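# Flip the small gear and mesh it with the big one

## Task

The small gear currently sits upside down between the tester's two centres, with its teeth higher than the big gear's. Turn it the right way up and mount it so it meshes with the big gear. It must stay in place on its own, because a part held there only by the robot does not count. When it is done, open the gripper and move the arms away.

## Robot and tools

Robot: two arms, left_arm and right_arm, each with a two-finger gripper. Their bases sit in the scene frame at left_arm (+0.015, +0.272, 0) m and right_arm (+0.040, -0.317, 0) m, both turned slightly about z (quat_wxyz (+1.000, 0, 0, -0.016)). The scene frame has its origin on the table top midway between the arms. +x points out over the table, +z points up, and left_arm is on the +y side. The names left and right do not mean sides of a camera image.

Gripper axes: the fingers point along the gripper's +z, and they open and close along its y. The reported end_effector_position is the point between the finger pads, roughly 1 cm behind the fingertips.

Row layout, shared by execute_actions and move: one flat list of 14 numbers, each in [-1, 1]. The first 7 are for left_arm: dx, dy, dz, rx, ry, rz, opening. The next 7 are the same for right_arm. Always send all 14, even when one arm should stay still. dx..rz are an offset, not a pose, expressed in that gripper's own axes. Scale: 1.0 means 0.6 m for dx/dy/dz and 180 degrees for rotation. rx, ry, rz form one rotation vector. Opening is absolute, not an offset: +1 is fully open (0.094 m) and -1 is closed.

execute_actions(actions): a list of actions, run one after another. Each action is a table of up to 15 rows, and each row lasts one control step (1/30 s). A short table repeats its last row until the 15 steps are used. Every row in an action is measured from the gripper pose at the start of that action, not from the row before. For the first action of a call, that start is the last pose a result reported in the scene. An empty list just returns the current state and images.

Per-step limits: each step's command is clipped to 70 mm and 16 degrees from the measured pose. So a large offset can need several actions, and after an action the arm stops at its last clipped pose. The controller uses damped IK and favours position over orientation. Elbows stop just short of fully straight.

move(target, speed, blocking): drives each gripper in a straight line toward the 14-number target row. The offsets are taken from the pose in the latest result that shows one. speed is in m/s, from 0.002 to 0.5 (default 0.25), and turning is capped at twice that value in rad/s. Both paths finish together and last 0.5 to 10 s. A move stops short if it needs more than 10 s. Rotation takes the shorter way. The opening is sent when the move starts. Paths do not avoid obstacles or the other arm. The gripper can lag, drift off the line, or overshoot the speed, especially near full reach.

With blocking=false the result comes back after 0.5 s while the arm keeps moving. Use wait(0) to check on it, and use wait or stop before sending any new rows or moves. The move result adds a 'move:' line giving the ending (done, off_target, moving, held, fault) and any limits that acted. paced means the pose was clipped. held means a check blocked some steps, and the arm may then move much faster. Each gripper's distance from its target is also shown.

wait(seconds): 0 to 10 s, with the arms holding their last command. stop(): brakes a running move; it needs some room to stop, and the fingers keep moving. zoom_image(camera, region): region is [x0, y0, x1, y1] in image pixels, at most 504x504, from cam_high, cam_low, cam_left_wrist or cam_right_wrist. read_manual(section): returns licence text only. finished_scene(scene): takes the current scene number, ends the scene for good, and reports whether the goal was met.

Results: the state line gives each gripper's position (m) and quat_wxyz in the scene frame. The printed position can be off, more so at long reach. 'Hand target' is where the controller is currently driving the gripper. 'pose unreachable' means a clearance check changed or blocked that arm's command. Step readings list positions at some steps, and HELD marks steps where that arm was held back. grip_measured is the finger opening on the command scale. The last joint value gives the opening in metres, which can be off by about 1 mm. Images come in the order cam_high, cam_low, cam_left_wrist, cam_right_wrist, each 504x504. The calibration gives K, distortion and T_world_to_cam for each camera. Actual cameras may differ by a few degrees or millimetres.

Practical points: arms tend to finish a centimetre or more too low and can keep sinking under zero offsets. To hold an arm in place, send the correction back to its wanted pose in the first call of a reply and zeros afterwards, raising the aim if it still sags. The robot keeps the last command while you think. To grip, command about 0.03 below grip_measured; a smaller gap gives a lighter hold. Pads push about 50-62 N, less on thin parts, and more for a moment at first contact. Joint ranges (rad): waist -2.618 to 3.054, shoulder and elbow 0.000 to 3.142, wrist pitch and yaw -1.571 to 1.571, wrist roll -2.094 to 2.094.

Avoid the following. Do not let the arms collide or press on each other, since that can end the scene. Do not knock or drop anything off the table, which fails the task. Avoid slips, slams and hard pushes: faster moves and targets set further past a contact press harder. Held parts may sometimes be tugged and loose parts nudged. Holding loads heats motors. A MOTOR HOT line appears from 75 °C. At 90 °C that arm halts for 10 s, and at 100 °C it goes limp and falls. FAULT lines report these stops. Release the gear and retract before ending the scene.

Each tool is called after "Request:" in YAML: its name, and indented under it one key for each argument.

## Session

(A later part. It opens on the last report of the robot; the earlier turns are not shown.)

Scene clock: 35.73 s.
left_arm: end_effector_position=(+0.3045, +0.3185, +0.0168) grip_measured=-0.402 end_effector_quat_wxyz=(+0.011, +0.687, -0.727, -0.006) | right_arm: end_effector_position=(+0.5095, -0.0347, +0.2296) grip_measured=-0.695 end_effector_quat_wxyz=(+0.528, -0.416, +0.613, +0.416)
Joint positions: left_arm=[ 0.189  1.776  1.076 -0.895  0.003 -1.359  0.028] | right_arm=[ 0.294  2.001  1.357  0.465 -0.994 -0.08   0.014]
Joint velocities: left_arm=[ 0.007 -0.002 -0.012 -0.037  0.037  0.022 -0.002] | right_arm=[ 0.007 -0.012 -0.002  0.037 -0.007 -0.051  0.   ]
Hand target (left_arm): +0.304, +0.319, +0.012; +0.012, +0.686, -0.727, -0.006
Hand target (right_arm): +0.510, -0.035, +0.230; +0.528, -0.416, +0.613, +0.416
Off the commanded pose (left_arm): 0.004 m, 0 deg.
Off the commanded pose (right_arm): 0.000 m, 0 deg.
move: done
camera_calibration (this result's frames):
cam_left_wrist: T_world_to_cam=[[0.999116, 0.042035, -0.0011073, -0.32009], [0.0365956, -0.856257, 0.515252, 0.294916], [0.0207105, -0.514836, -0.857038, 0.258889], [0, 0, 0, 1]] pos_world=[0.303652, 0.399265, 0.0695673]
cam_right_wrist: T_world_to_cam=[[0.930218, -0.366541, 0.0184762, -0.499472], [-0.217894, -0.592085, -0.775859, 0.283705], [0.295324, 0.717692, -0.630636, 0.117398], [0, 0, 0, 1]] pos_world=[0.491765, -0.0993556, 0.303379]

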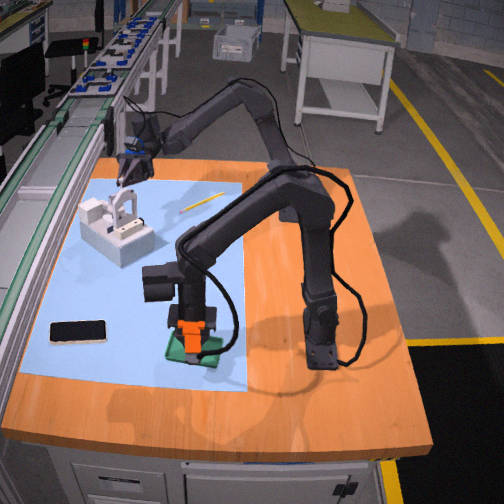

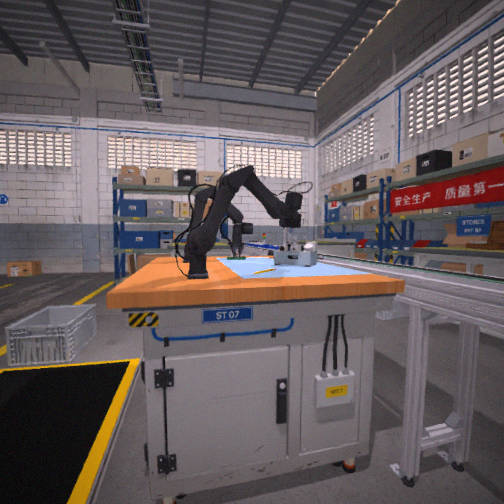

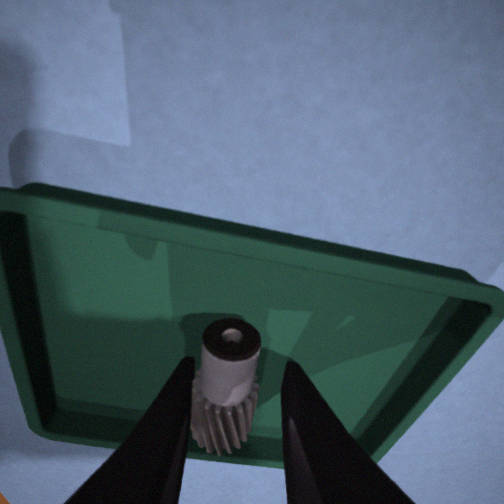

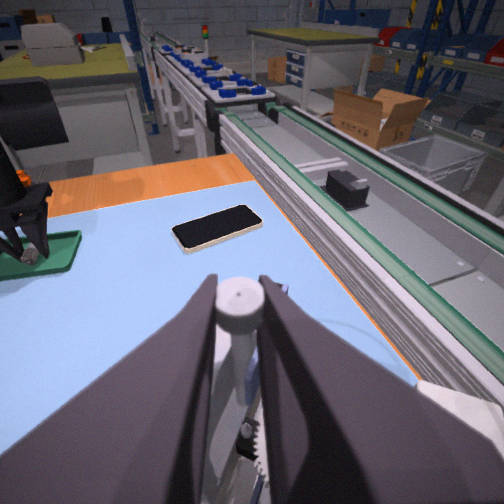

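Close gradually, lift, then roll back 90°.

Request:
execute_actions:
  actions:
    - [[0,0,0,0,0,0,-0.45, 0,0,0,0,0,0,-0.9],[0,0,0,0,0,0,-0.5, 0,0,0,0,0,0,-0.9],[0,0,0,0,0,0,-0.54, 0,0,0,0,0,0,-0.9],[0,0,0,0,0,0,-0.58, 0,0,0,0,0,0,-0.9],[0,0,0,0,0,0,-0.61, 0,0,0,0,0,0,-0.9],[0,0,0,0,0,0,-0.64, 0,0,0,0,0,0,-0.9],[0,0,0,0,0,0,-0.68, 0,0,0,0,0,0,-0.9],[0,0,0,0,0,0,-0.75, 0,0,0,0,0,0,-0.9]]

Request:
move:
  target: [0,0,-0.18,0,0,0.5,-0.75, 0,0,0,0,0,0,-0.9]
  speed: 0.4

Scene clock: 36.53 s.
left_arm: end_effector_position=(+0.3046, +0.3185, +0.0168) grip_measured=-0.629 end_effector_quat_wxyz=(+0.011, +0.687, -0.727, -0.005) | right_arm: end_effector_position=(+0.5095, -0.0347, +0.2296) grip_measured=-0.695 end_effector_quat_wxyz=(+0.528, -0.416, +0.613, +0.416)
Joint positions: left_arm=[ 0.189  1.776  1.076 -0.895  0.004 -1.359  0.017] | right_arm=[ 0.294  2.001  1.357  0.465 -0.994 -0.08   0.014]
Joint velocities: left_arm=[ 0.012 -0.017 -0.002  0.051  0.037 -0.022 -0.   ] | right_arm=[ 0.017 -0.002 -0.002 -0.037 -0.007 -0.066 -0.   ]
Hand target (left_arm): +0.304, +0.319, +0.017; +0.011, +0.687, -0.727, -0.006
Hand target (right_arm): +0.510, -0.035, +0.230; +0.528, -0.416, +0.613, +0.416
Off the commanded pose (left_arm): 0.000 m, 0 deg.
Off the commanded pose (right_arm): 0.000 m, 0 deg.
Step readings (end_effector_position):
0: left_arm (+0.3046, +0.3185, +0.0168) | right_arm (+0.5095, -0.0347, +0.2296)
1: left_arm (+0.3046, +0.3185, +0.0168) | right_arm (+0.5095, -0.0347, +0.2296)
2: left_arm (+0.3046, +0.3185, +0.0168) | right_arm (+0.5095, -0.0347, +0.2296)
4: left_arm (+0.3046, +0.3185, +0.0168) | right_arm (+0.5095, -0.0347, +0.2296)
8: left_arm (+0.3046, +0.3185, +0.0168) | right_arm (+0.5095, -0.0347, +0.2296)
15: end_effector_position above
camera_calibration (this result's frames):
cam_left_wrist: T_world_to_cam=[[0.999116, 0.0420439, -0.000684916, -0.320202], [0.0363788, -0.856093, 0.515539, 0.294878], [0.0210889, -0.515108, -0.856866, 0.258826], [0, 0, 0, 1]] pos_world=[0.303733, 0.399229, 0.0695392]
cam_right_wrist: T_world_to_cam=[[0.930225, -0.366505, 0.0188549, -0.499561], [-0.217591, -0.592182, -0.77587, 0.28355], [0.295526, 0.717631, -0.630611, 0.117288], [0, 0, 0, 1]] pos_world=[0.491741, -0.0993478, 0.30338]

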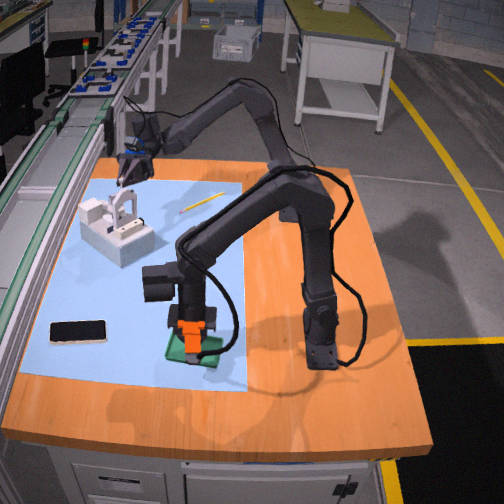

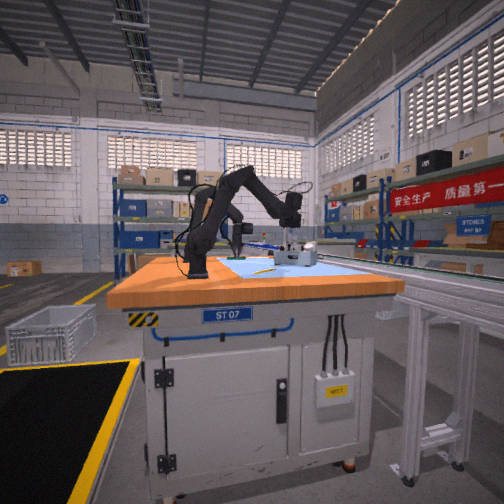

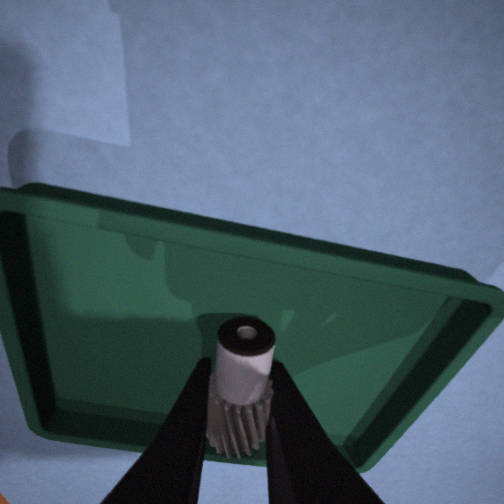

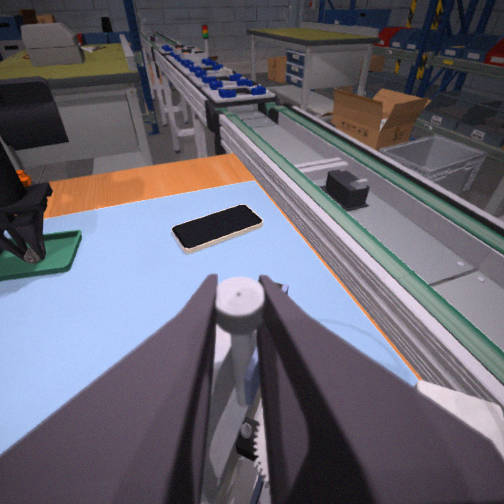

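Scene clock: 39.20 s.
left_arm: end_effector_position=(+0.3014, +0.3180, +0.1112) grip_measured=-0.629 end_effector_quat_wxyz=(-0.029, +0.027, +0.999, -0.007) | right_arm: end_effector_position=(+0.5095, -0.0347, +0.2296) grip_measured=-0.695 end_effector_quat_wxyz=(+0.528, -0.416, +0.613, +0.416)
Joint positions: left_arm=[ 0.189  1.701  1.377 -1.307  0.004  0.211  0.017] | right_arm=[ 0.294  2.001  1.357  0.465 -0.994 -0.08   0.014]
Joint velocities: left_arm=[ 0.012  0.007  0.007  0.022  0.007  0.066 -0.   ] | right_arm=[ 0.012 -0.002 -0.022  0.007 -0.037 -0.095  0.   ]
Hand target (left_arm): +0.305, +0.321, +0.125; -0.011, +0.028, +1.000, -0.004
Hand target (right_arm): +0.510, -0.035, +0.230; +0.528, -0.416, +0.613, +0.416
Off the commanded pose (left_arm): 0.015 m, 2 deg.
Off the commanded pose (right_arm): 0.000 m, 0 deg.
move: off_target (left_arm)
camera_calibration (this result's frames):
cam_left_wrist: T_world_to_cam=[[0.0447047, -0.99845, 0.0331592, 0.297823], [-0.828214, -0.0184809, 0.560108, 0.235153], [-0.558627, -0.0525024, -0.827756, 0.363958], [0, 0, 0, 1]] pos_world=[0.38476, 0.320816, 0.159682]
cam_right_wrist: T_world_to_cam=[[0.930225, -0.366505, 0.0188549, -0.499561], [-0.217591, -0.592182, -0.77587, 0.28355], [0.295526, 0.717631, -0.630611, 0.117288], [0, 0, 0, 1]] pos_world=[0.491741, -0.0993478, 0.30338]

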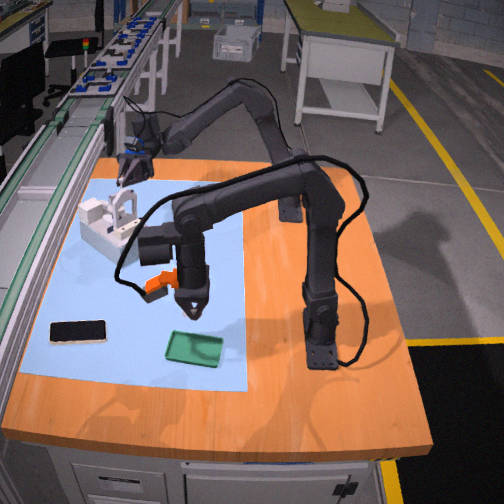

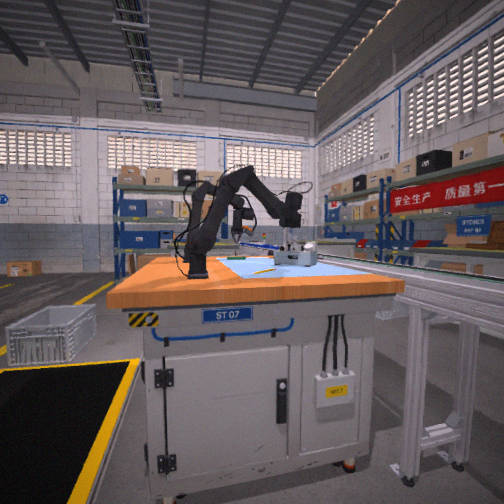

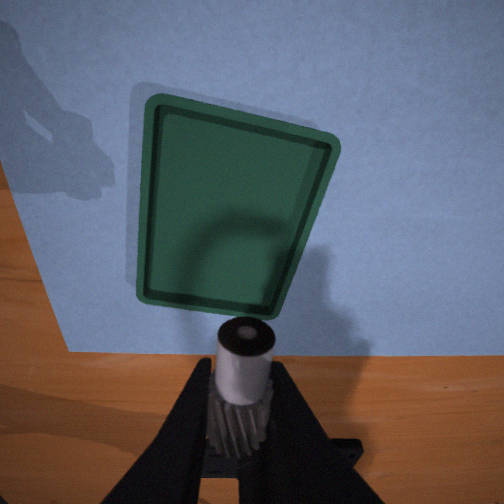

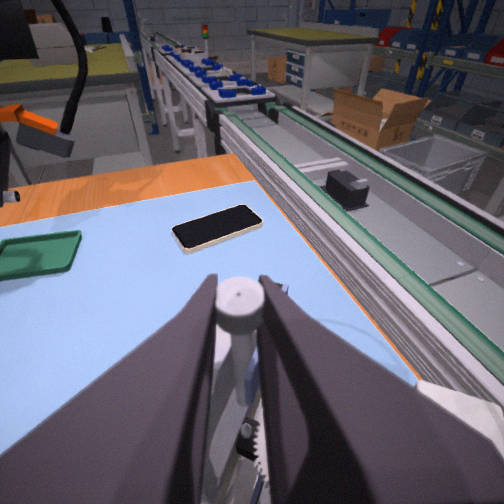

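Request:
move:
  target: [-0.281,-0.516,-0.068,0.159,-0.497,0.178,-0.75, 0,0,0,0,0,0,-0.9]
  speed: 0.3

Request:
execute_actions:
  actions:
    - [[0,0,0,0,0,0,-0.75, -0.04,0,0,0.003,-0.02,-0.015,-0.9],[0,0,0,0,0,0,-0.75, -0.06,0,0,0.004,-0.03,-0.02,-0.9],[0,0,0,0,0,0,-0.75, -0.08,0,0,0.005,-0.04,-0.03,-0.9],[0,0,0,0,0,0,-0.75, -0.11,0,0,0.006,-0.055,-0.04,-0.9]]
    - [[0,0,0,0,0,0,-0.75, -0.11,0,0,0.004,-0.04,-0.03,-0.9]]

Scene clock: 43.40 s.
left_arm: end_effector_position=(+0.4600, +0.0091, +0.1312) grip_measured=-0.629 end_effector_quat_wxyz=(+0.648, +0.242, +0.683, -0.233) | right_arm: end_effector_position=(+0.5095, -0.0347, +0.2296) grip_measured=-0.695 end_effector_quat_wxyz=(+0.528, -0.416, +0.613, +0.416)
Joint positions: left_arm=[-0.426  2.024  0.786  1.187  0.227  0.007  0.017] | right_arm=[ 0.294  2.001  1.357  0.465 -0.994 -0.08   0.014]
Joint velocities: left_arm=[ 0.017  0.012  0.002  0.007 -0.051 -0.022  0.   ] | right_arm=[ 0.022  0.002  0.012 -0.051 -0.037  0.007 -0.   ]
Hand target (left_arm): +0.463, +0.002, +0.149; +0.670, +0.245, +0.660, -0.238
Hand target (right_arm): +0.510, -0.035, +0.230; +0.528, -0.416, +0.613, +0.416
Off the commanded pose (left_arm): 0.019 m, 4 deg.
Off the commanded pose (right_arm): 0.000 m, 0 deg.
move: off_target (left_arm)
camera_calibration (this result's frames):
cam_left_wrist: T_world_to_cam=[[-0.6433, -0.75864, 0.103103, 0.28676], [-0.475991, 0.290827, -0.829971, 0.367177], [0.599664, -0.582996, -0.548195, -0.111783], [0, 0, 0, 1]] pos_world=[0.426278, 0.0455936, 0.213901]
cam_right_wrist: T_world_to_cam=[[0.930225, -0.366505, 0.0188549, -0.499561], [-0.217591, -0.592182, -0.77587, 0.28355], [0.295526, 0.717631, -0.630611, 0.117288], [0, 0, 0, 1]] pos_world=[0.491741, -0.0993478, 0.30338]

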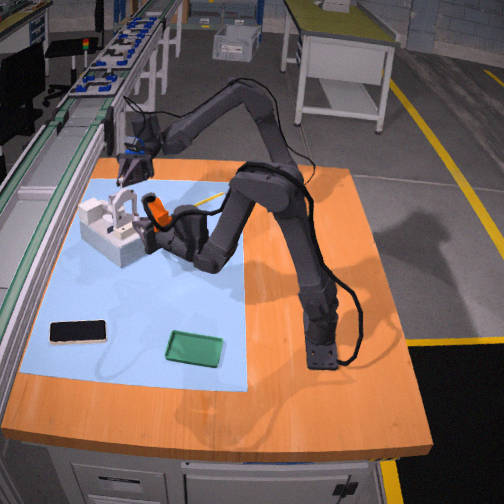

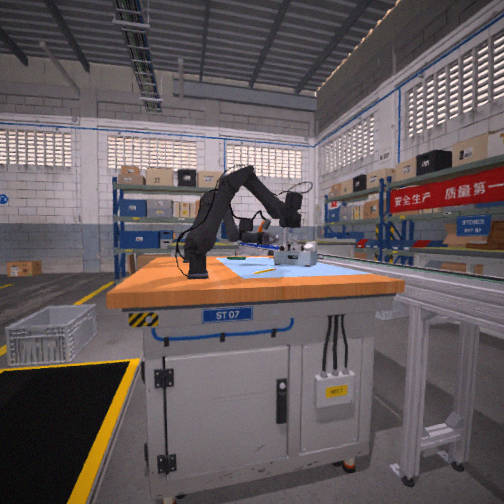

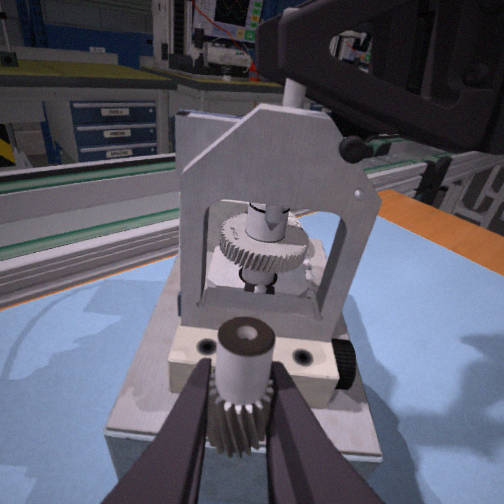

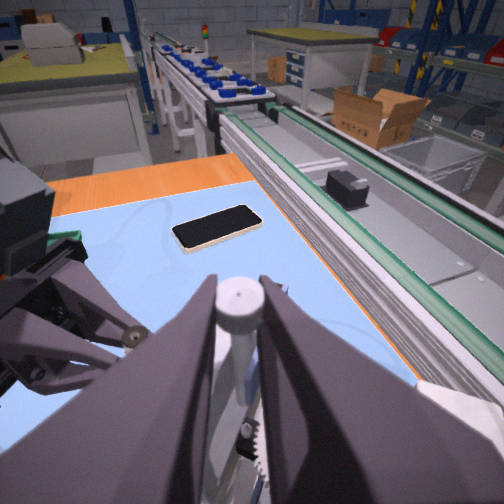

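Scene clock: 44.40 s.
left_arm: end_effector_position=(+0.4600, +0.0091, +0.1307) grip_measured=-0.629 end_effector_quat_wxyz=(+0.648, +0.242, +0.684, -0.233) | right_arm: end_effector_position=(+0.5090, -0.0343, +0.2514) grip_measured=-0.695 end_effector_quat_wxyz=(+0.543, -0.399, +0.593, +0.441)
Joint positions: left_arm=[-0.426  2.024  0.786  1.185  0.227  0.007  0.017] | right_arm=[ 0.292  2.001  1.35   0.612 -1.012  0.056  0.014]
Joint velocities: left_arm=[-0.002 -0.007 -0.012  0.007  0.007 -0.022 -0.001] | right_arm=[-0.002 -0.007 -0.022  0.037 -0.037 -0.022 -0.001]
Hand target (left_arm): +0.460, +0.009, +0.131; +0.648, +0.242, +0.683, -0.233
Hand target (right_arm): +0.508, -0.036, +0.313; +0.602, -0.405, +0.540, +0.427
Off the commanded pose (left_arm): 0.000 m, 0 deg.
Off the commanded pose (right_arm): 0.062 m, 9 deg.
Step readings (end_effector_position; steps 1 to 15: 1st action; 16 to 30: 2nd action):
0: left_arm (+0.4600, +0.0091, +0.1312) | right_arm (+0.5095, -0.0347, +0.2296)
1: left_arm (+0.4600, +0.0091, +0.1311) | right_arm (+0.5097, -0.0347, +0.2304)
2: left_arm (+0.4600, +0.0091, +0.1310) | right_arm (+0.5096, -0.0347, +0.2310)
4: left_arm (+0.4600, +0.0091, +0.1310) | right_arm (+0.5098, -0.0346, +0.2341)
8: left_arm (+0.4600, +0.0091, +0.1309) | right_arm (+0.5095, -0.0344, +0.2429)
15: left_arm (+0.4600, +0.0091, +0.1309) | right_arm (+0.5093, -0.0342, +0.2478)
16: left_arm (+0.4600, +0.0091, +0.1308) | right_arm (+0.5093, -0.0345, +0.2479)
17: left_arm (+0.4600, +0.0091, +0.1308) | right_arm (+0.5091, -0.0345, +0.2482)
19: left_arm (+0.4600, +0.0091, +0.1308) | right_arm (+0.5091, -0.0344, +0.2492)
23: left_arm (+0.4600, +0.0091, +0.1307) | right_arm (+0.5090, -0.0344, +0.2506)
30: end_effector_position above
camera_calibration (this result's frames):
cam_left_wrist: T_world_to_cam=[[-0.643088, -0.758745, 0.103654, 0.286642], [-0.477694, 0.291667, -0.828697, 0.367306], [0.598537, -0.58244, -0.550015, -0.111314], [0, 0, 0, 1]] pos_world=[0.426421, 0.045523, 0.21345]
cam_right_wrist: T_world_to_cam=[[0.933062, -0.359671, -0.00556311, -0.494378], [-0.209546, -0.530907, -0.821114, 0.309959], [0.292378, 0.767316, -0.570737, 0.119136], [0, 0, 0, 1]] pos_world=[0.491404, -0.104669, 0.319757]

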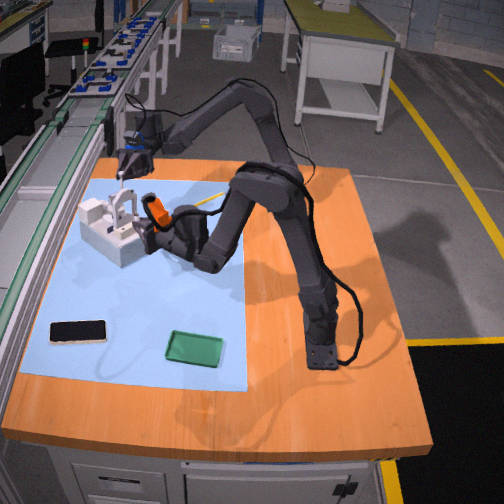

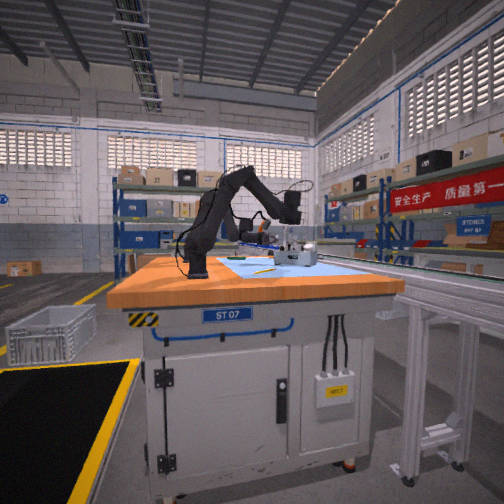

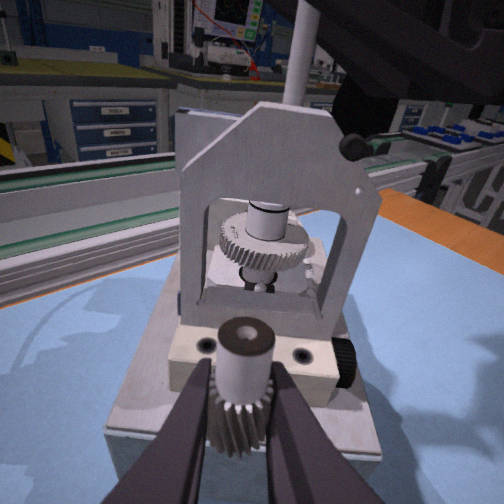

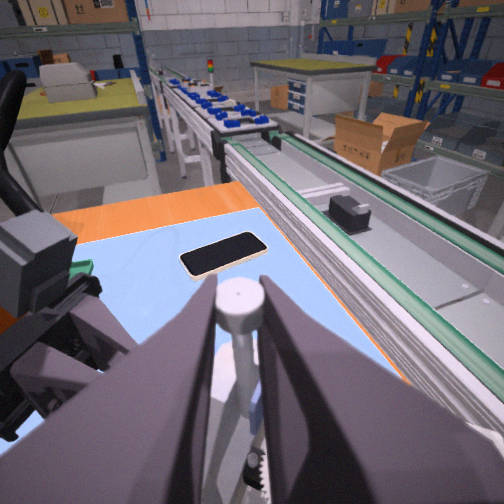

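Request:
execute_actions:
  actions:
    - [[-0.02,-0.008,0.008,0.004,-0.01,0,-0.75, -0.08,0,0,0.003,-0.03,-0.02,-0.9],[-0.025,-0.014,0.016,0.008,-0.02,0,-0.75, -0.08,0,0,0.003,-0.03,-0.02,-0.9],[-0.028,-0.02,0.024,0.013,-0.025,0,-0.75, -0.08,0,0,0.003,-0.03,-0.02,-0.9],[-0.028,-0.024,0.032,0.013,-0.025,0,-0.75, -0.08,0,0,0.003,-0.03,-0.02,-0.9],[-0.028,-0.024,0.04,0.013,-0.025,0,-0.75, -0.08,0,0,0.003,-0.03,-0.02,-0.9],[-0.028,-0.024,0.048,0.013,-0.025,0,-0.75, -0.08,0,0,0.003,-0.03,-0.02,-0.9],[-0.028,-0.024,0.056,0.013,-0.025,0,-0.75, -0.08,0,0,0.003,-0.03,-0.02,-0.9],[-0.028,-0.024,0.064,0.013,-0.025,0,-0.75, -0.08,0,0,0.003,-0.03,-0.02,-0.9],[-0.028,-0.024,0.071,0.013,-0.025,0,-0.75, -0.08,0,0,0.003,-0.03,-0.02,-0.9],[-0.028,-0.024,0.077,0.013,-0.025,0,-0.75, -0.08,0,0,0.003,-0.03,-0.02,-0.9]]

Request:
wait:
  seconds: 0.4

Scene clock: 45.40 s.
left_arm: end_effector_position=(+0.4827, -0.0260, +0.1375) grip_measured=-0.629 end_effector_quat_wxyz=(+0.662, +0.248, +0.660, -0.253) | right_arm: end_effector_position=(+0.5090, -0.0346, +0.2515) grip_measured=-0.695 end_effector_quat_wxyz=(+0.541, -0.395, +0.595, +0.444)
Joint positions: left_arm=[-0.464  2.141  0.953  1.193  0.227 -0.007  0.017] | right_arm=[ 0.291  2.001  1.35   0.613 -1.013  0.068  0.014]
Joint velocities: left_arm=[ 0.012  0.002  0.042 -0.022 -0.051 -0.081 -0.001] | right_arm=[-0.017 -0.012 -0.017  0.022 -0.007  0.037 -0.   ]
Hand target (left_arm): +0.486, -0.032, +0.146; +0.669, +0.245, +0.653, -0.256
Hand target (right_arm): +0.509, -0.036, +0.299; +0.584, -0.395, +0.556, +0.439
Off the commanded pose (left_arm): 0.011 m, 1 deg.
Off the commanded pose (right_arm): 0.048 m, 7 deg.
Step readings (end_effector_position):
0: left_arm (+0.4600, +0.0091, +0.1307) | right_arm (+0.5090, -0.0343, +0.2515)
1: left_arm (+0.4600, +0.0091, +0.1307) | right_arm (+0.5089, -0.0345, +0.2517)
2: left_arm (+0.4599, +0.0089, +0.1303) | right_arm (+0.5091, -0.0346, +0.2515)
4: left_arm (+0.4615, +0.0055, +0.1302) | right_arm (+0.5090, -0.0346, +0.2515)
8: left_arm (+0.4692, -0.0111, +0.1287) | right_arm (+0.5090, -0.0346, +0.2515)
15: end_effector_position above
camera_calibration (this result's frames):
cam_left_wrist: T_world_to_cam=[[-0.676325, -0.729299, 0.103475, 0.29078], [-0.429752, 0.276582, -0.859544, 0.374738], [0.598245, -0.6258, -0.500477, -0.149336], [0, 0, 0, 1]] pos_world=[0.447046, 0.0149651, 0.217276]
cam_right_wrist: T_world_to_cam=[[0.933003, -0.359495, -0.0163844, -0.49175], [-0.217855, -0.527992, -0.820831, 0.314174], [0.286434, 0.769407, -0.570936, 0.122579], [0, 0, 0, 1]] pos_world=[0.492138, -0.105213, 0.319812]

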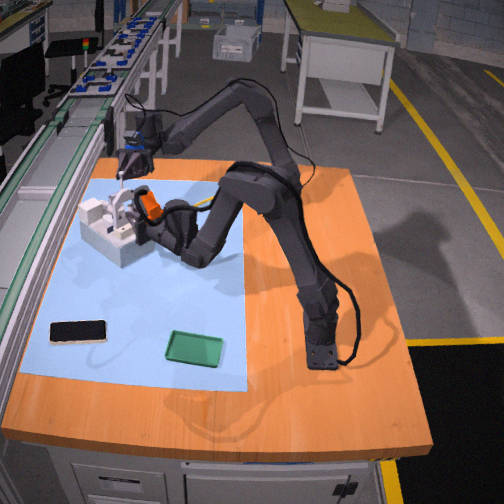

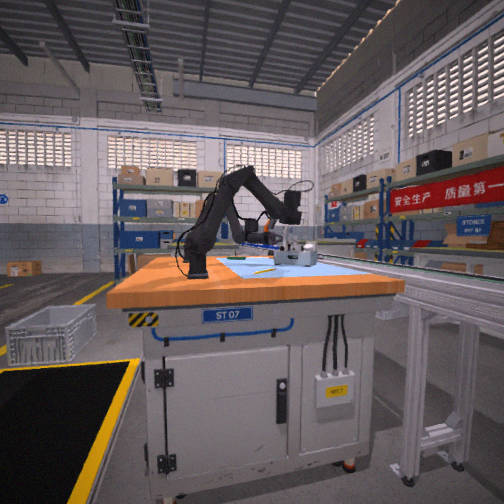

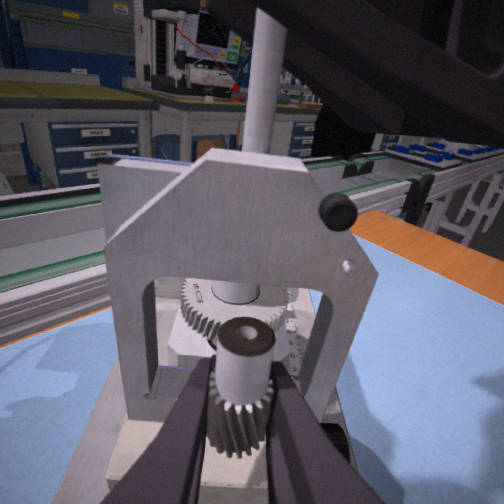

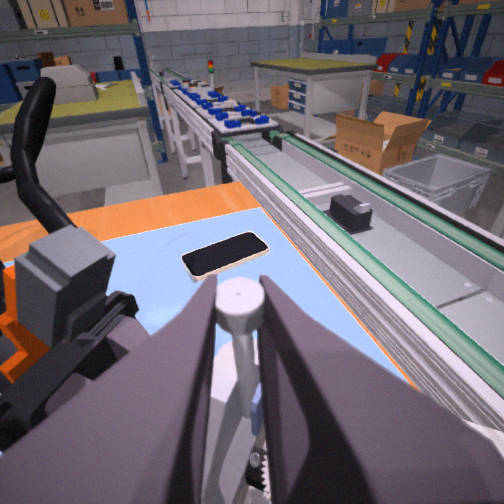

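Scene clock: 45.80 s.
left_arm: end_effector_position=(+0.4830, -0.0261, +0.1373) grip_measured=-0.629 end_effector_quat_wxyz=(+0.662, +0.248, +0.661, -0.253) | right_arm: end_effector_position=(+0.5090, -0.0346, +0.2515) grip_measured=-0.695 end_effector_quat_wxyz=(+0.541, -0.395, +0.595, +0.444)
Joint positions: left_arm=[-0.464  2.141  0.955  1.19   0.227 -0.008  0.017] | right_arm=[ 0.291  2.001  1.35   0.613 -1.013  0.068  0.014]
Joint velocities: left_arm=[ 0.007  0.002  0.002 -0.022 -0.022  0.066 -0.001] | right_arm=[ 0.002  0.002  0.007 -0.066 -0.125  0.007  0.001]
Hand target (left_arm): +0.486, -0.032, +0.146; +0.669, +0.245, +0.653, -0.256
Hand target (right_arm): +0.509, -0.036, +0.299; +0.584, -0.395, +0.556, +0.439
Off the commanded pose (left_arm): 0.011 m, 1 deg.
Off the commanded pose (right_arm): 0.048 m, 7 deg.
wait: 0.40 s; at rest by 0.17 s
camera_calibration (this result's frames):
cam_left_wrist: T_world_to_cam=[[-0.675847, -0.729621, 0.104326, 0.290594], [-0.431515, 0.276953, -0.85854, 0.37542], [0.597515, -0.625261, -0.50202, -0.149132], [0, 0, 0, 1]] pos_world=[0.447505, 0.0148031, 0.217129]
cam_right_wrist: T_world_to_cam=[[0.933003, -0.359495, -0.0163844, -0.49175], [-0.217855, -0.527992, -0.820831, 0.314174], [0.286434, 0.769407, -0.570936, 0.122579], [0, 0, 0, 1]] pos_world=[0.492138, -0.105213, 0.319812]

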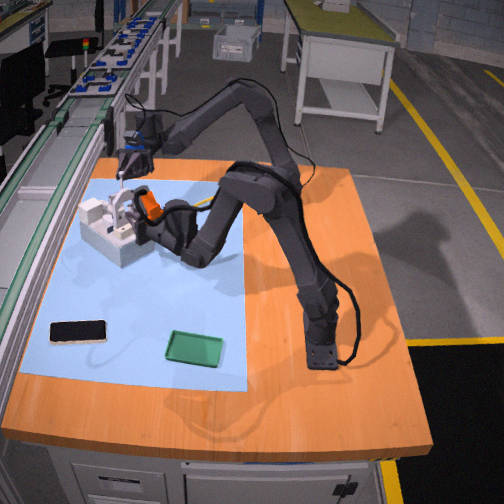

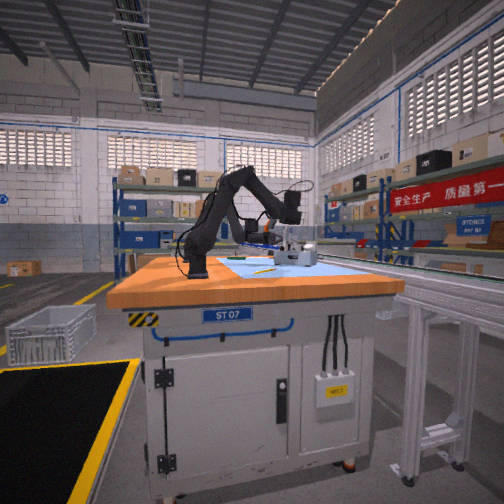

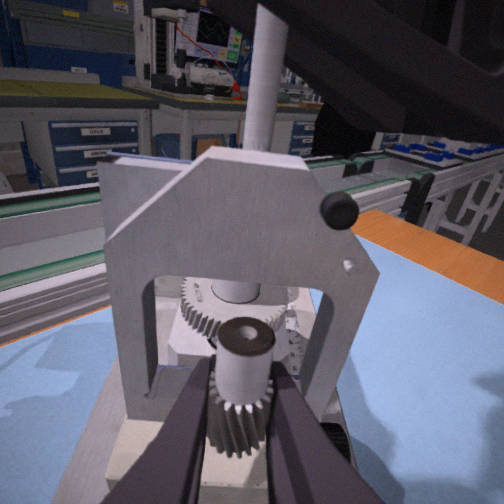

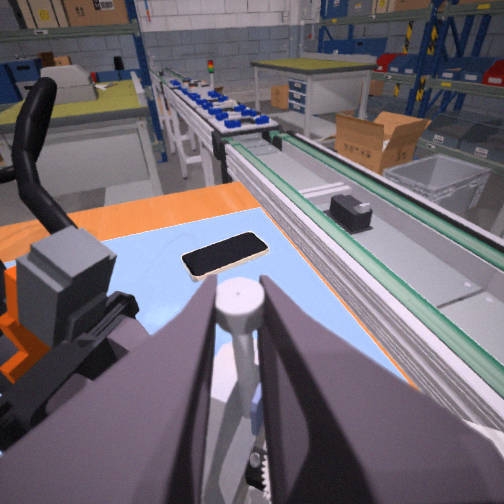

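Request:
execute_actions:
  actions:
    - [[-0.017,-0.003,0.013,0,-0.006,0,-0.75, -0.08,0,0,0.003,-0.03,-0.02,-0.9],[-0.017,-0.003,0.0165,0,-0.006,0,-0.75, -0.08,0,0,0.003,-0.03,-0.02,-0.9],[-0.017,-0.003,0.02,0,-0.006,0,-0.75, -0.08,0,0,0.003,-0.03,-0.02,-0.9],[-0.017,-0.003,0.0235,0,-0.006,0,-0.75, -0.08,0,0,0.003,-0.03,-0.02,-0.9],[-0.017,-0.003,0.027,0,-0.006,0,-0.75, -0.08,0,0,0.003,-0.03,-0.02,-0.9],[-0.017,-0.003,0.0305,0,-0.006,0,-0.75, -0.08,0,0,0.003,-0.03,-0.02,-0.9],[-0.017,-0.003,0.034,0,-0.006,0,-0.75, -0.08,0,0,0.003,-0.03,-0.02,-0.9],[-0.017,-0.002,0.0375,0,-0.006,0,-0.75, -0.08,0,0,0.003,-0.03,-0.02,-0.9],[-0.017,-0.002,0.041,0,-0.006,0,-0.75, -0.08,0,0,0.003,-0.03,-0.02,-0.9],[-0.017,-0.002,0.0445,0,-0.006,0,-0.75, -0.08,0,0,0.003,-0.03,-0.02,-0.9],[-0.017,-0.002,0.048,0,-0.006,0,-0.75, -0.08,0,0,0.003,-0.03,-0.02,-0.9],[-0.017,-0.002,0.0515,0,-0.006,0,-0.75, -0.08,0,0,0.003,-0.03,-0.02,-0.9],[-0.017,-0.002,0.055,0,-0.006,0,-0.75, -0.08,0,0,0.003,-0.03,-0.02,-0.9],[-0.017,-0.002,0.0585,0,-0.006,0,-0.75, -0.08,0,0,0.003,-0.03,-0.02,-0.9],[-0.017,-0.002,0.062,0,-0.006,0,-0.75, -0.08,0,0,0.003,-0.03,-0.02,-0.9]]

Request:
wait:
  seconds: 0.5

Scene clock: 46.80 s.
left_arm: end_effector_position=(+0.5031, -0.0417, +0.1409) grip_measured=-0.629 end_effector_quat_wxyz=(+0.664, +0.247, +0.659, -0.253) | right_arm: end_effector_position=(+0.5090, -0.0346, +0.2518) grip_measured=-0.695 end_effector_quat_wxyz=(+0.540, -0.394, +0.595, +0.446)
Joint positions: left_arm=[-0.475  2.195  1.076  1.129  0.215 -0.008  0.017] | right_arm=[ 0.291  2.001  1.35   0.615 -1.013  0.074  0.014]
Joint velocities: left_arm=[-0.042  0.173  0.291 -0.183 -0.022  0.022  0.   ] | right_arm=[-0.002  0.012 -0.007  0.007  0.007 -0.022 -0.001]
Hand target (left_arm): +0.508, -0.051, +0.148; +0.668, +0.245, +0.655, -0.255
Hand target (right_arm): +0.510, -0.036, +0.299; +0.582, -0.392, +0.559, +0.442
Off the commanded pose (left_arm): 0.014 m, 1 deg.
Off the commanded pose (right_arm): 0.048 m, 7 deg.
Step readings (end_effector_position):
0: left_arm (+0.4830, -0.0261, +0.1372) | right_arm (+0.5090, -0.0346, +0.2515)
1: left_arm (+0.4830, -0.0261, +0.1368) | right_arm (+0.5090, -0.0346, +0.2515)
2: left_arm (+0.4832, -0.0261, +0.1365) | right_arm (+0.5090, -0.0346, +0.2515)
4: left_arm (+0.4852, -0.0270, +0.1367) | right_arm (+0.5090, -0.0346, +0.2516)
8: left_arm (+0.4924, -0.0309, +0.1402) | right_arm (+0.5090, -0.0346, +0.2517)
15: end_effector_position above
camera_calibration (this result's frames):
cam_left_wrist: T_world_to_cam=[[-0.675528, -0.730101, 0.103026, 0.292428], [-0.427551, 0.274031, -0.861456, 0.389885], [0.600718, -0.625987, -0.497271, -0.171421], [0, 0, 0, 1]] pos_world=[0.467214, -0.000646109, 0.220498]
cam_right_wrist: T_world_to_cam=[[0.932875, -0.359569, -0.0213076, -0.490452], [-0.2215, -0.526004, -0.821132, 0.316436], [0.284046, 0.770733, -0.570341, 0.123864], [0, 0, 0, 1]] pos_world=[0.492438, -0.105371, 0.32003]

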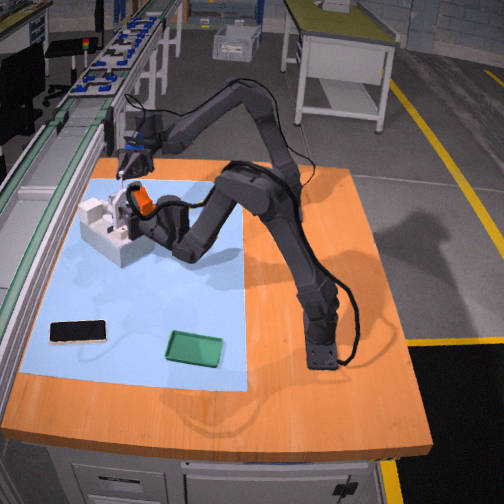

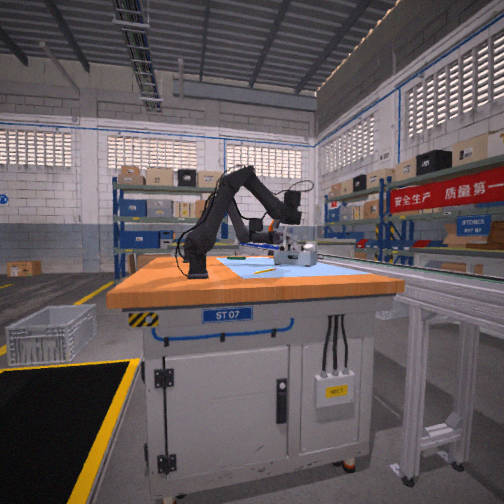

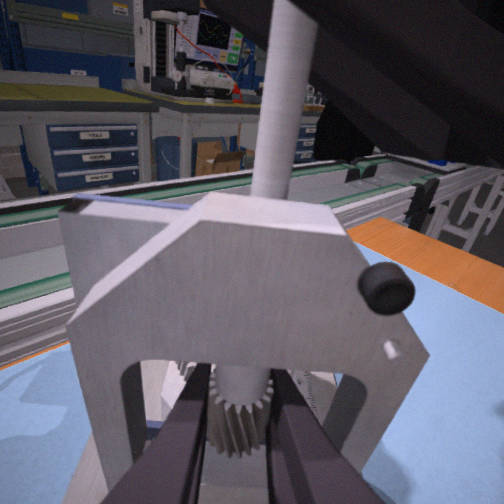

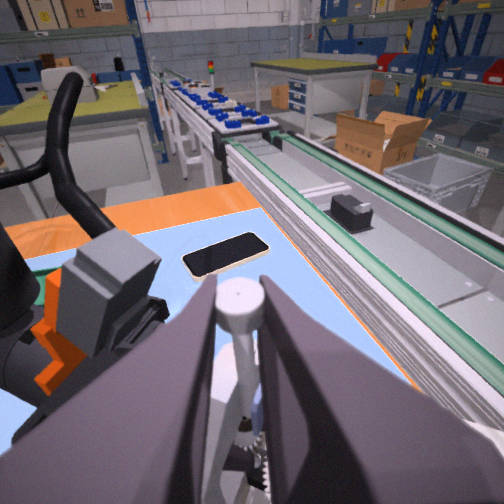

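Scene clock: 47.30 s.
left_arm: end_effector_position=(+0.5057, -0.0443, +0.1368) grip_measured=-0.629 end_effector_quat_wxyz=(+0.659, +0.247, +0.664, -0.252) | right_arm: end_effector_position=(+0.5089, -0.0346, +0.2518) grip_measured=-0.695 end_effector_quat_wxyz=(+0.540, -0.394, +0.595, +0.446)
Joint positions: left_arm=[-0.478  2.205  1.092  1.107  0.21  -0.008  0.017] | right_arm=[ 0.291  2.001  1.35   0.615 -1.014  0.075  0.014]
Joint velocities: left_arm=[-0.002 -0.007  0.012  0.022 -0.007 -0.051  0.001] | right_arm=[-0.022 -0.022 -0.002  0.007 -0.007 -0.051 -0.   ]
Hand target (left_arm): +0.508, -0.051, +0.148; +0.668, +0.245, +0.655, -0.255
Hand target (right_arm): +0.510, -0.036, +0.299; +0.582, -0.392, +0.559, +0.442
Off the commanded pose (left_arm): 0.014 m, 2 deg.
Off the commanded pose (right_arm): 0.048 m, 7 deg.
wait: 0.50 s; at rest by 0.33 s
camera_calibration (this result's frames):
cam_left_wrist: T_world_to_cam=[[-0.673051, -0.731889, 0.106492, 0.290918], [-0.439118, 0.279583, -0.85382, 0.39324], [0.595128, -0.621427, -0.50956, -0.171897], [0, 0, 0, 1]] pos_world=[0.470782, -0.00384501, 0.217184]
cam_right_wrist: T_world_to_cam=[[0.933002, -0.359218, -0.0216961, -0.490339], [-0.221605, -0.525985, -0.821116, 0.316484], [0.283548, 0.77091, -0.570349, 0.12413], [0, 0, 0, 1]] pos_world=[0.492425, -0.105366, 0.320029]

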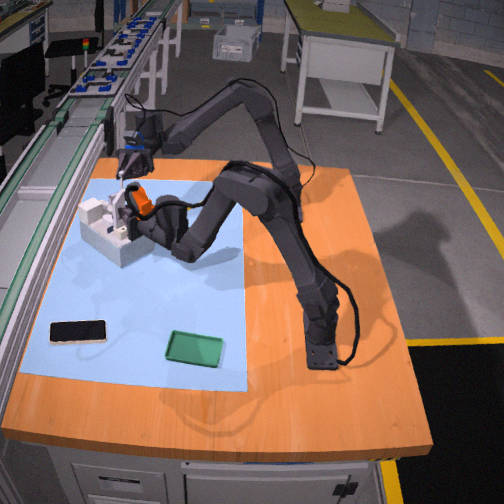

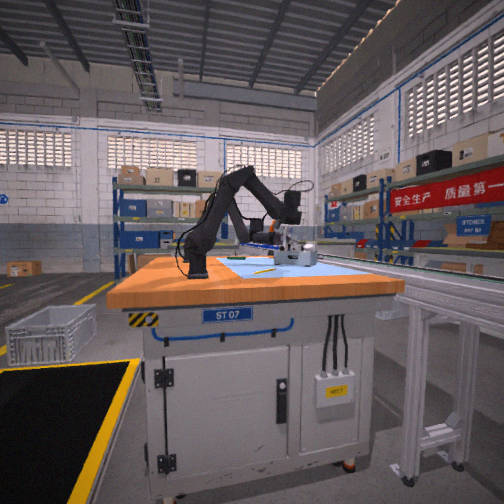

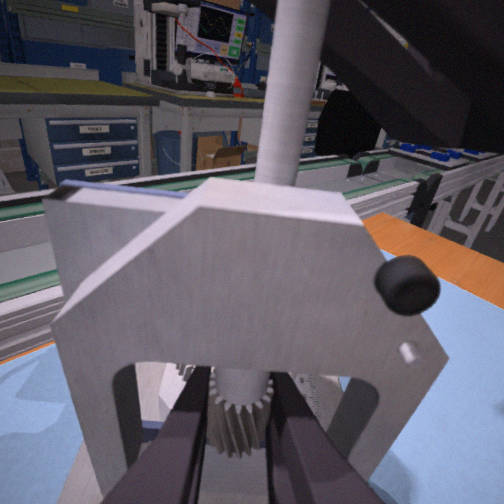

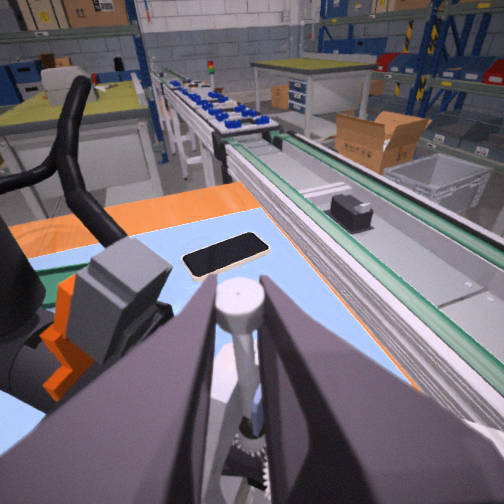

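Request:
execute_actions:
  actions:
    - [[-0.018,-0.003,0.016,0,-0.008,0,-0.75, -0.08,0,0,0.003,-0.03,-0.02,-0.9]]

Request:
zoom_image:
  camera: "cam_right_wrist"
  region: [180, 340, 320, 504]

Scene clock: 47.97 s.
left_arm: end_effector_position=(+0.5068, -0.0447, +0.1369) grip_measured=-0.629 end_effector_quat_wxyz=(+0.658, +0.247, +0.665, -0.252) | right_arm: end_effector_position=(+0.5089, -0.0346, +0.2522) grip_measured=-0.695 end_effector_quat_wxyz=(+0.540, -0.393, +0.595, +0.446)
Joint positions: left_arm=[-0.478  2.207  1.098  1.102  0.209 -0.009  0.017] | right_arm=[ 0.291  2.001  1.35   0.617 -1.014  0.078  0.014]
Joint velocities: left_arm=[ 0.017 -0.012 -0.012 -0.007 -0.007  0.007 -0.001] | right_arm=[-0.002 -0.012 -0.007  0.037 -0.051 -0.051 -0.   ]
Hand target (left_arm): +0.511, -0.051, +0.148; +0.667, +0.244, +0.656, -0.255
Hand target (right_arm): +0.510, -0.036, +0.299; +0.581, -0.391, +0.559, +0.444
Off the commanded pose (left_arm): 0.014 m, 2 deg.
Off the commanded pose (right_arm): 0.048 m, 7 deg.
Step readings (end_effector_position):
0: left_arm (+0.5057, -0.0443, +0.1368) | right_arm (+0.5089, -0.0346, +0.2518)
1: left_arm (+0.5059, -0.0444, +0.1369) | right_arm (+0.5089, -0.0346, +0.2518)
2: left_arm (+0.5065, -0.0446, +0.1369) | right_arm (+0.5089, -0.0346, +0.2519)
4: left_arm (+0.5068, -0.0447, +0.1369) | right_arm (+0.5089, -0.0346, +0.2520)
8: left_arm (+0.5068, -0.0447, +0.1369) | right_arm (+0.5089, -0.0346, +0.2521)
15: end_effector_position above
camera_calibration (this result's frames):
cam_left_wrist: T_world_to_cam=[[-0.672021, -0.732631, 0.107885, 0.290632], [-0.440933, 0.278825, -0.853132, 0.394675], [0.59495, -0.620893, -0.510418, -0.172567], [0, 0, 0, 1]] pos_world=[0.472004, -0.00426511, 0.217274]
cam_right_wrist: T_world_to_cam=[[0.932957, -0.35924, -0.0231956, -0.489941], [-0.222518, -0.524837, -0.821604, 0.317373], [0.282979, 0.771682, -0.569587, 0.124428], [0, 0, 0, 1]] pos_world=[0.492505, -0.105456, 0.320263]

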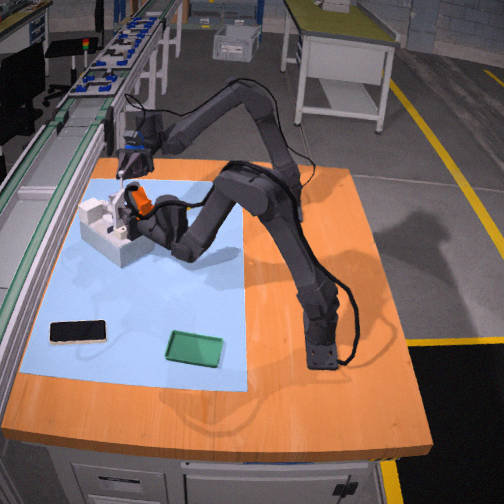

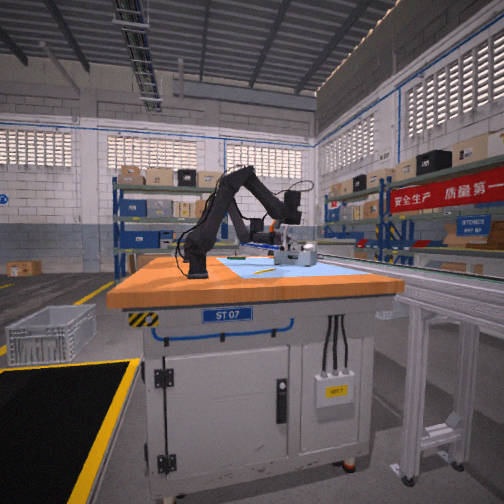

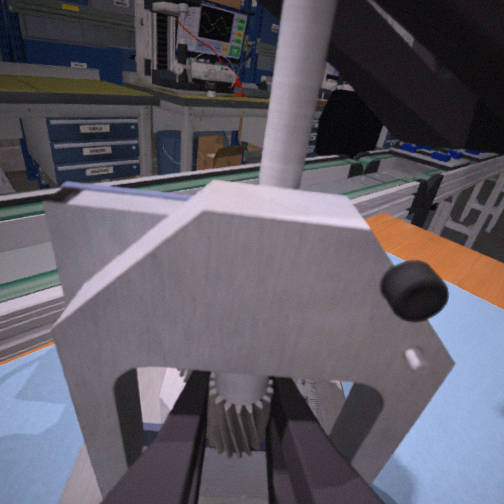

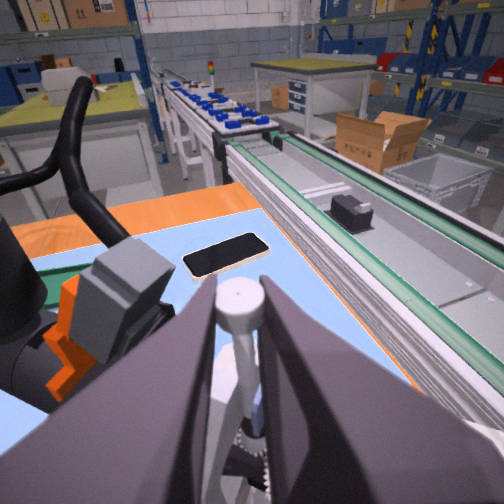

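Region (180, 340, 320, 504) of cam_right_wrist's 504x504 image, scaled by 3.073, with more detail than that image has; it fills the left 430 columns of this view, and the rest is white.

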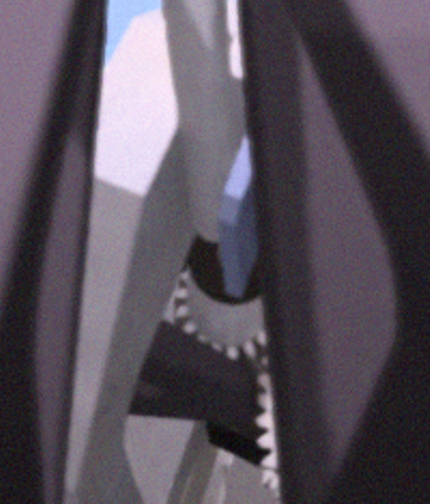

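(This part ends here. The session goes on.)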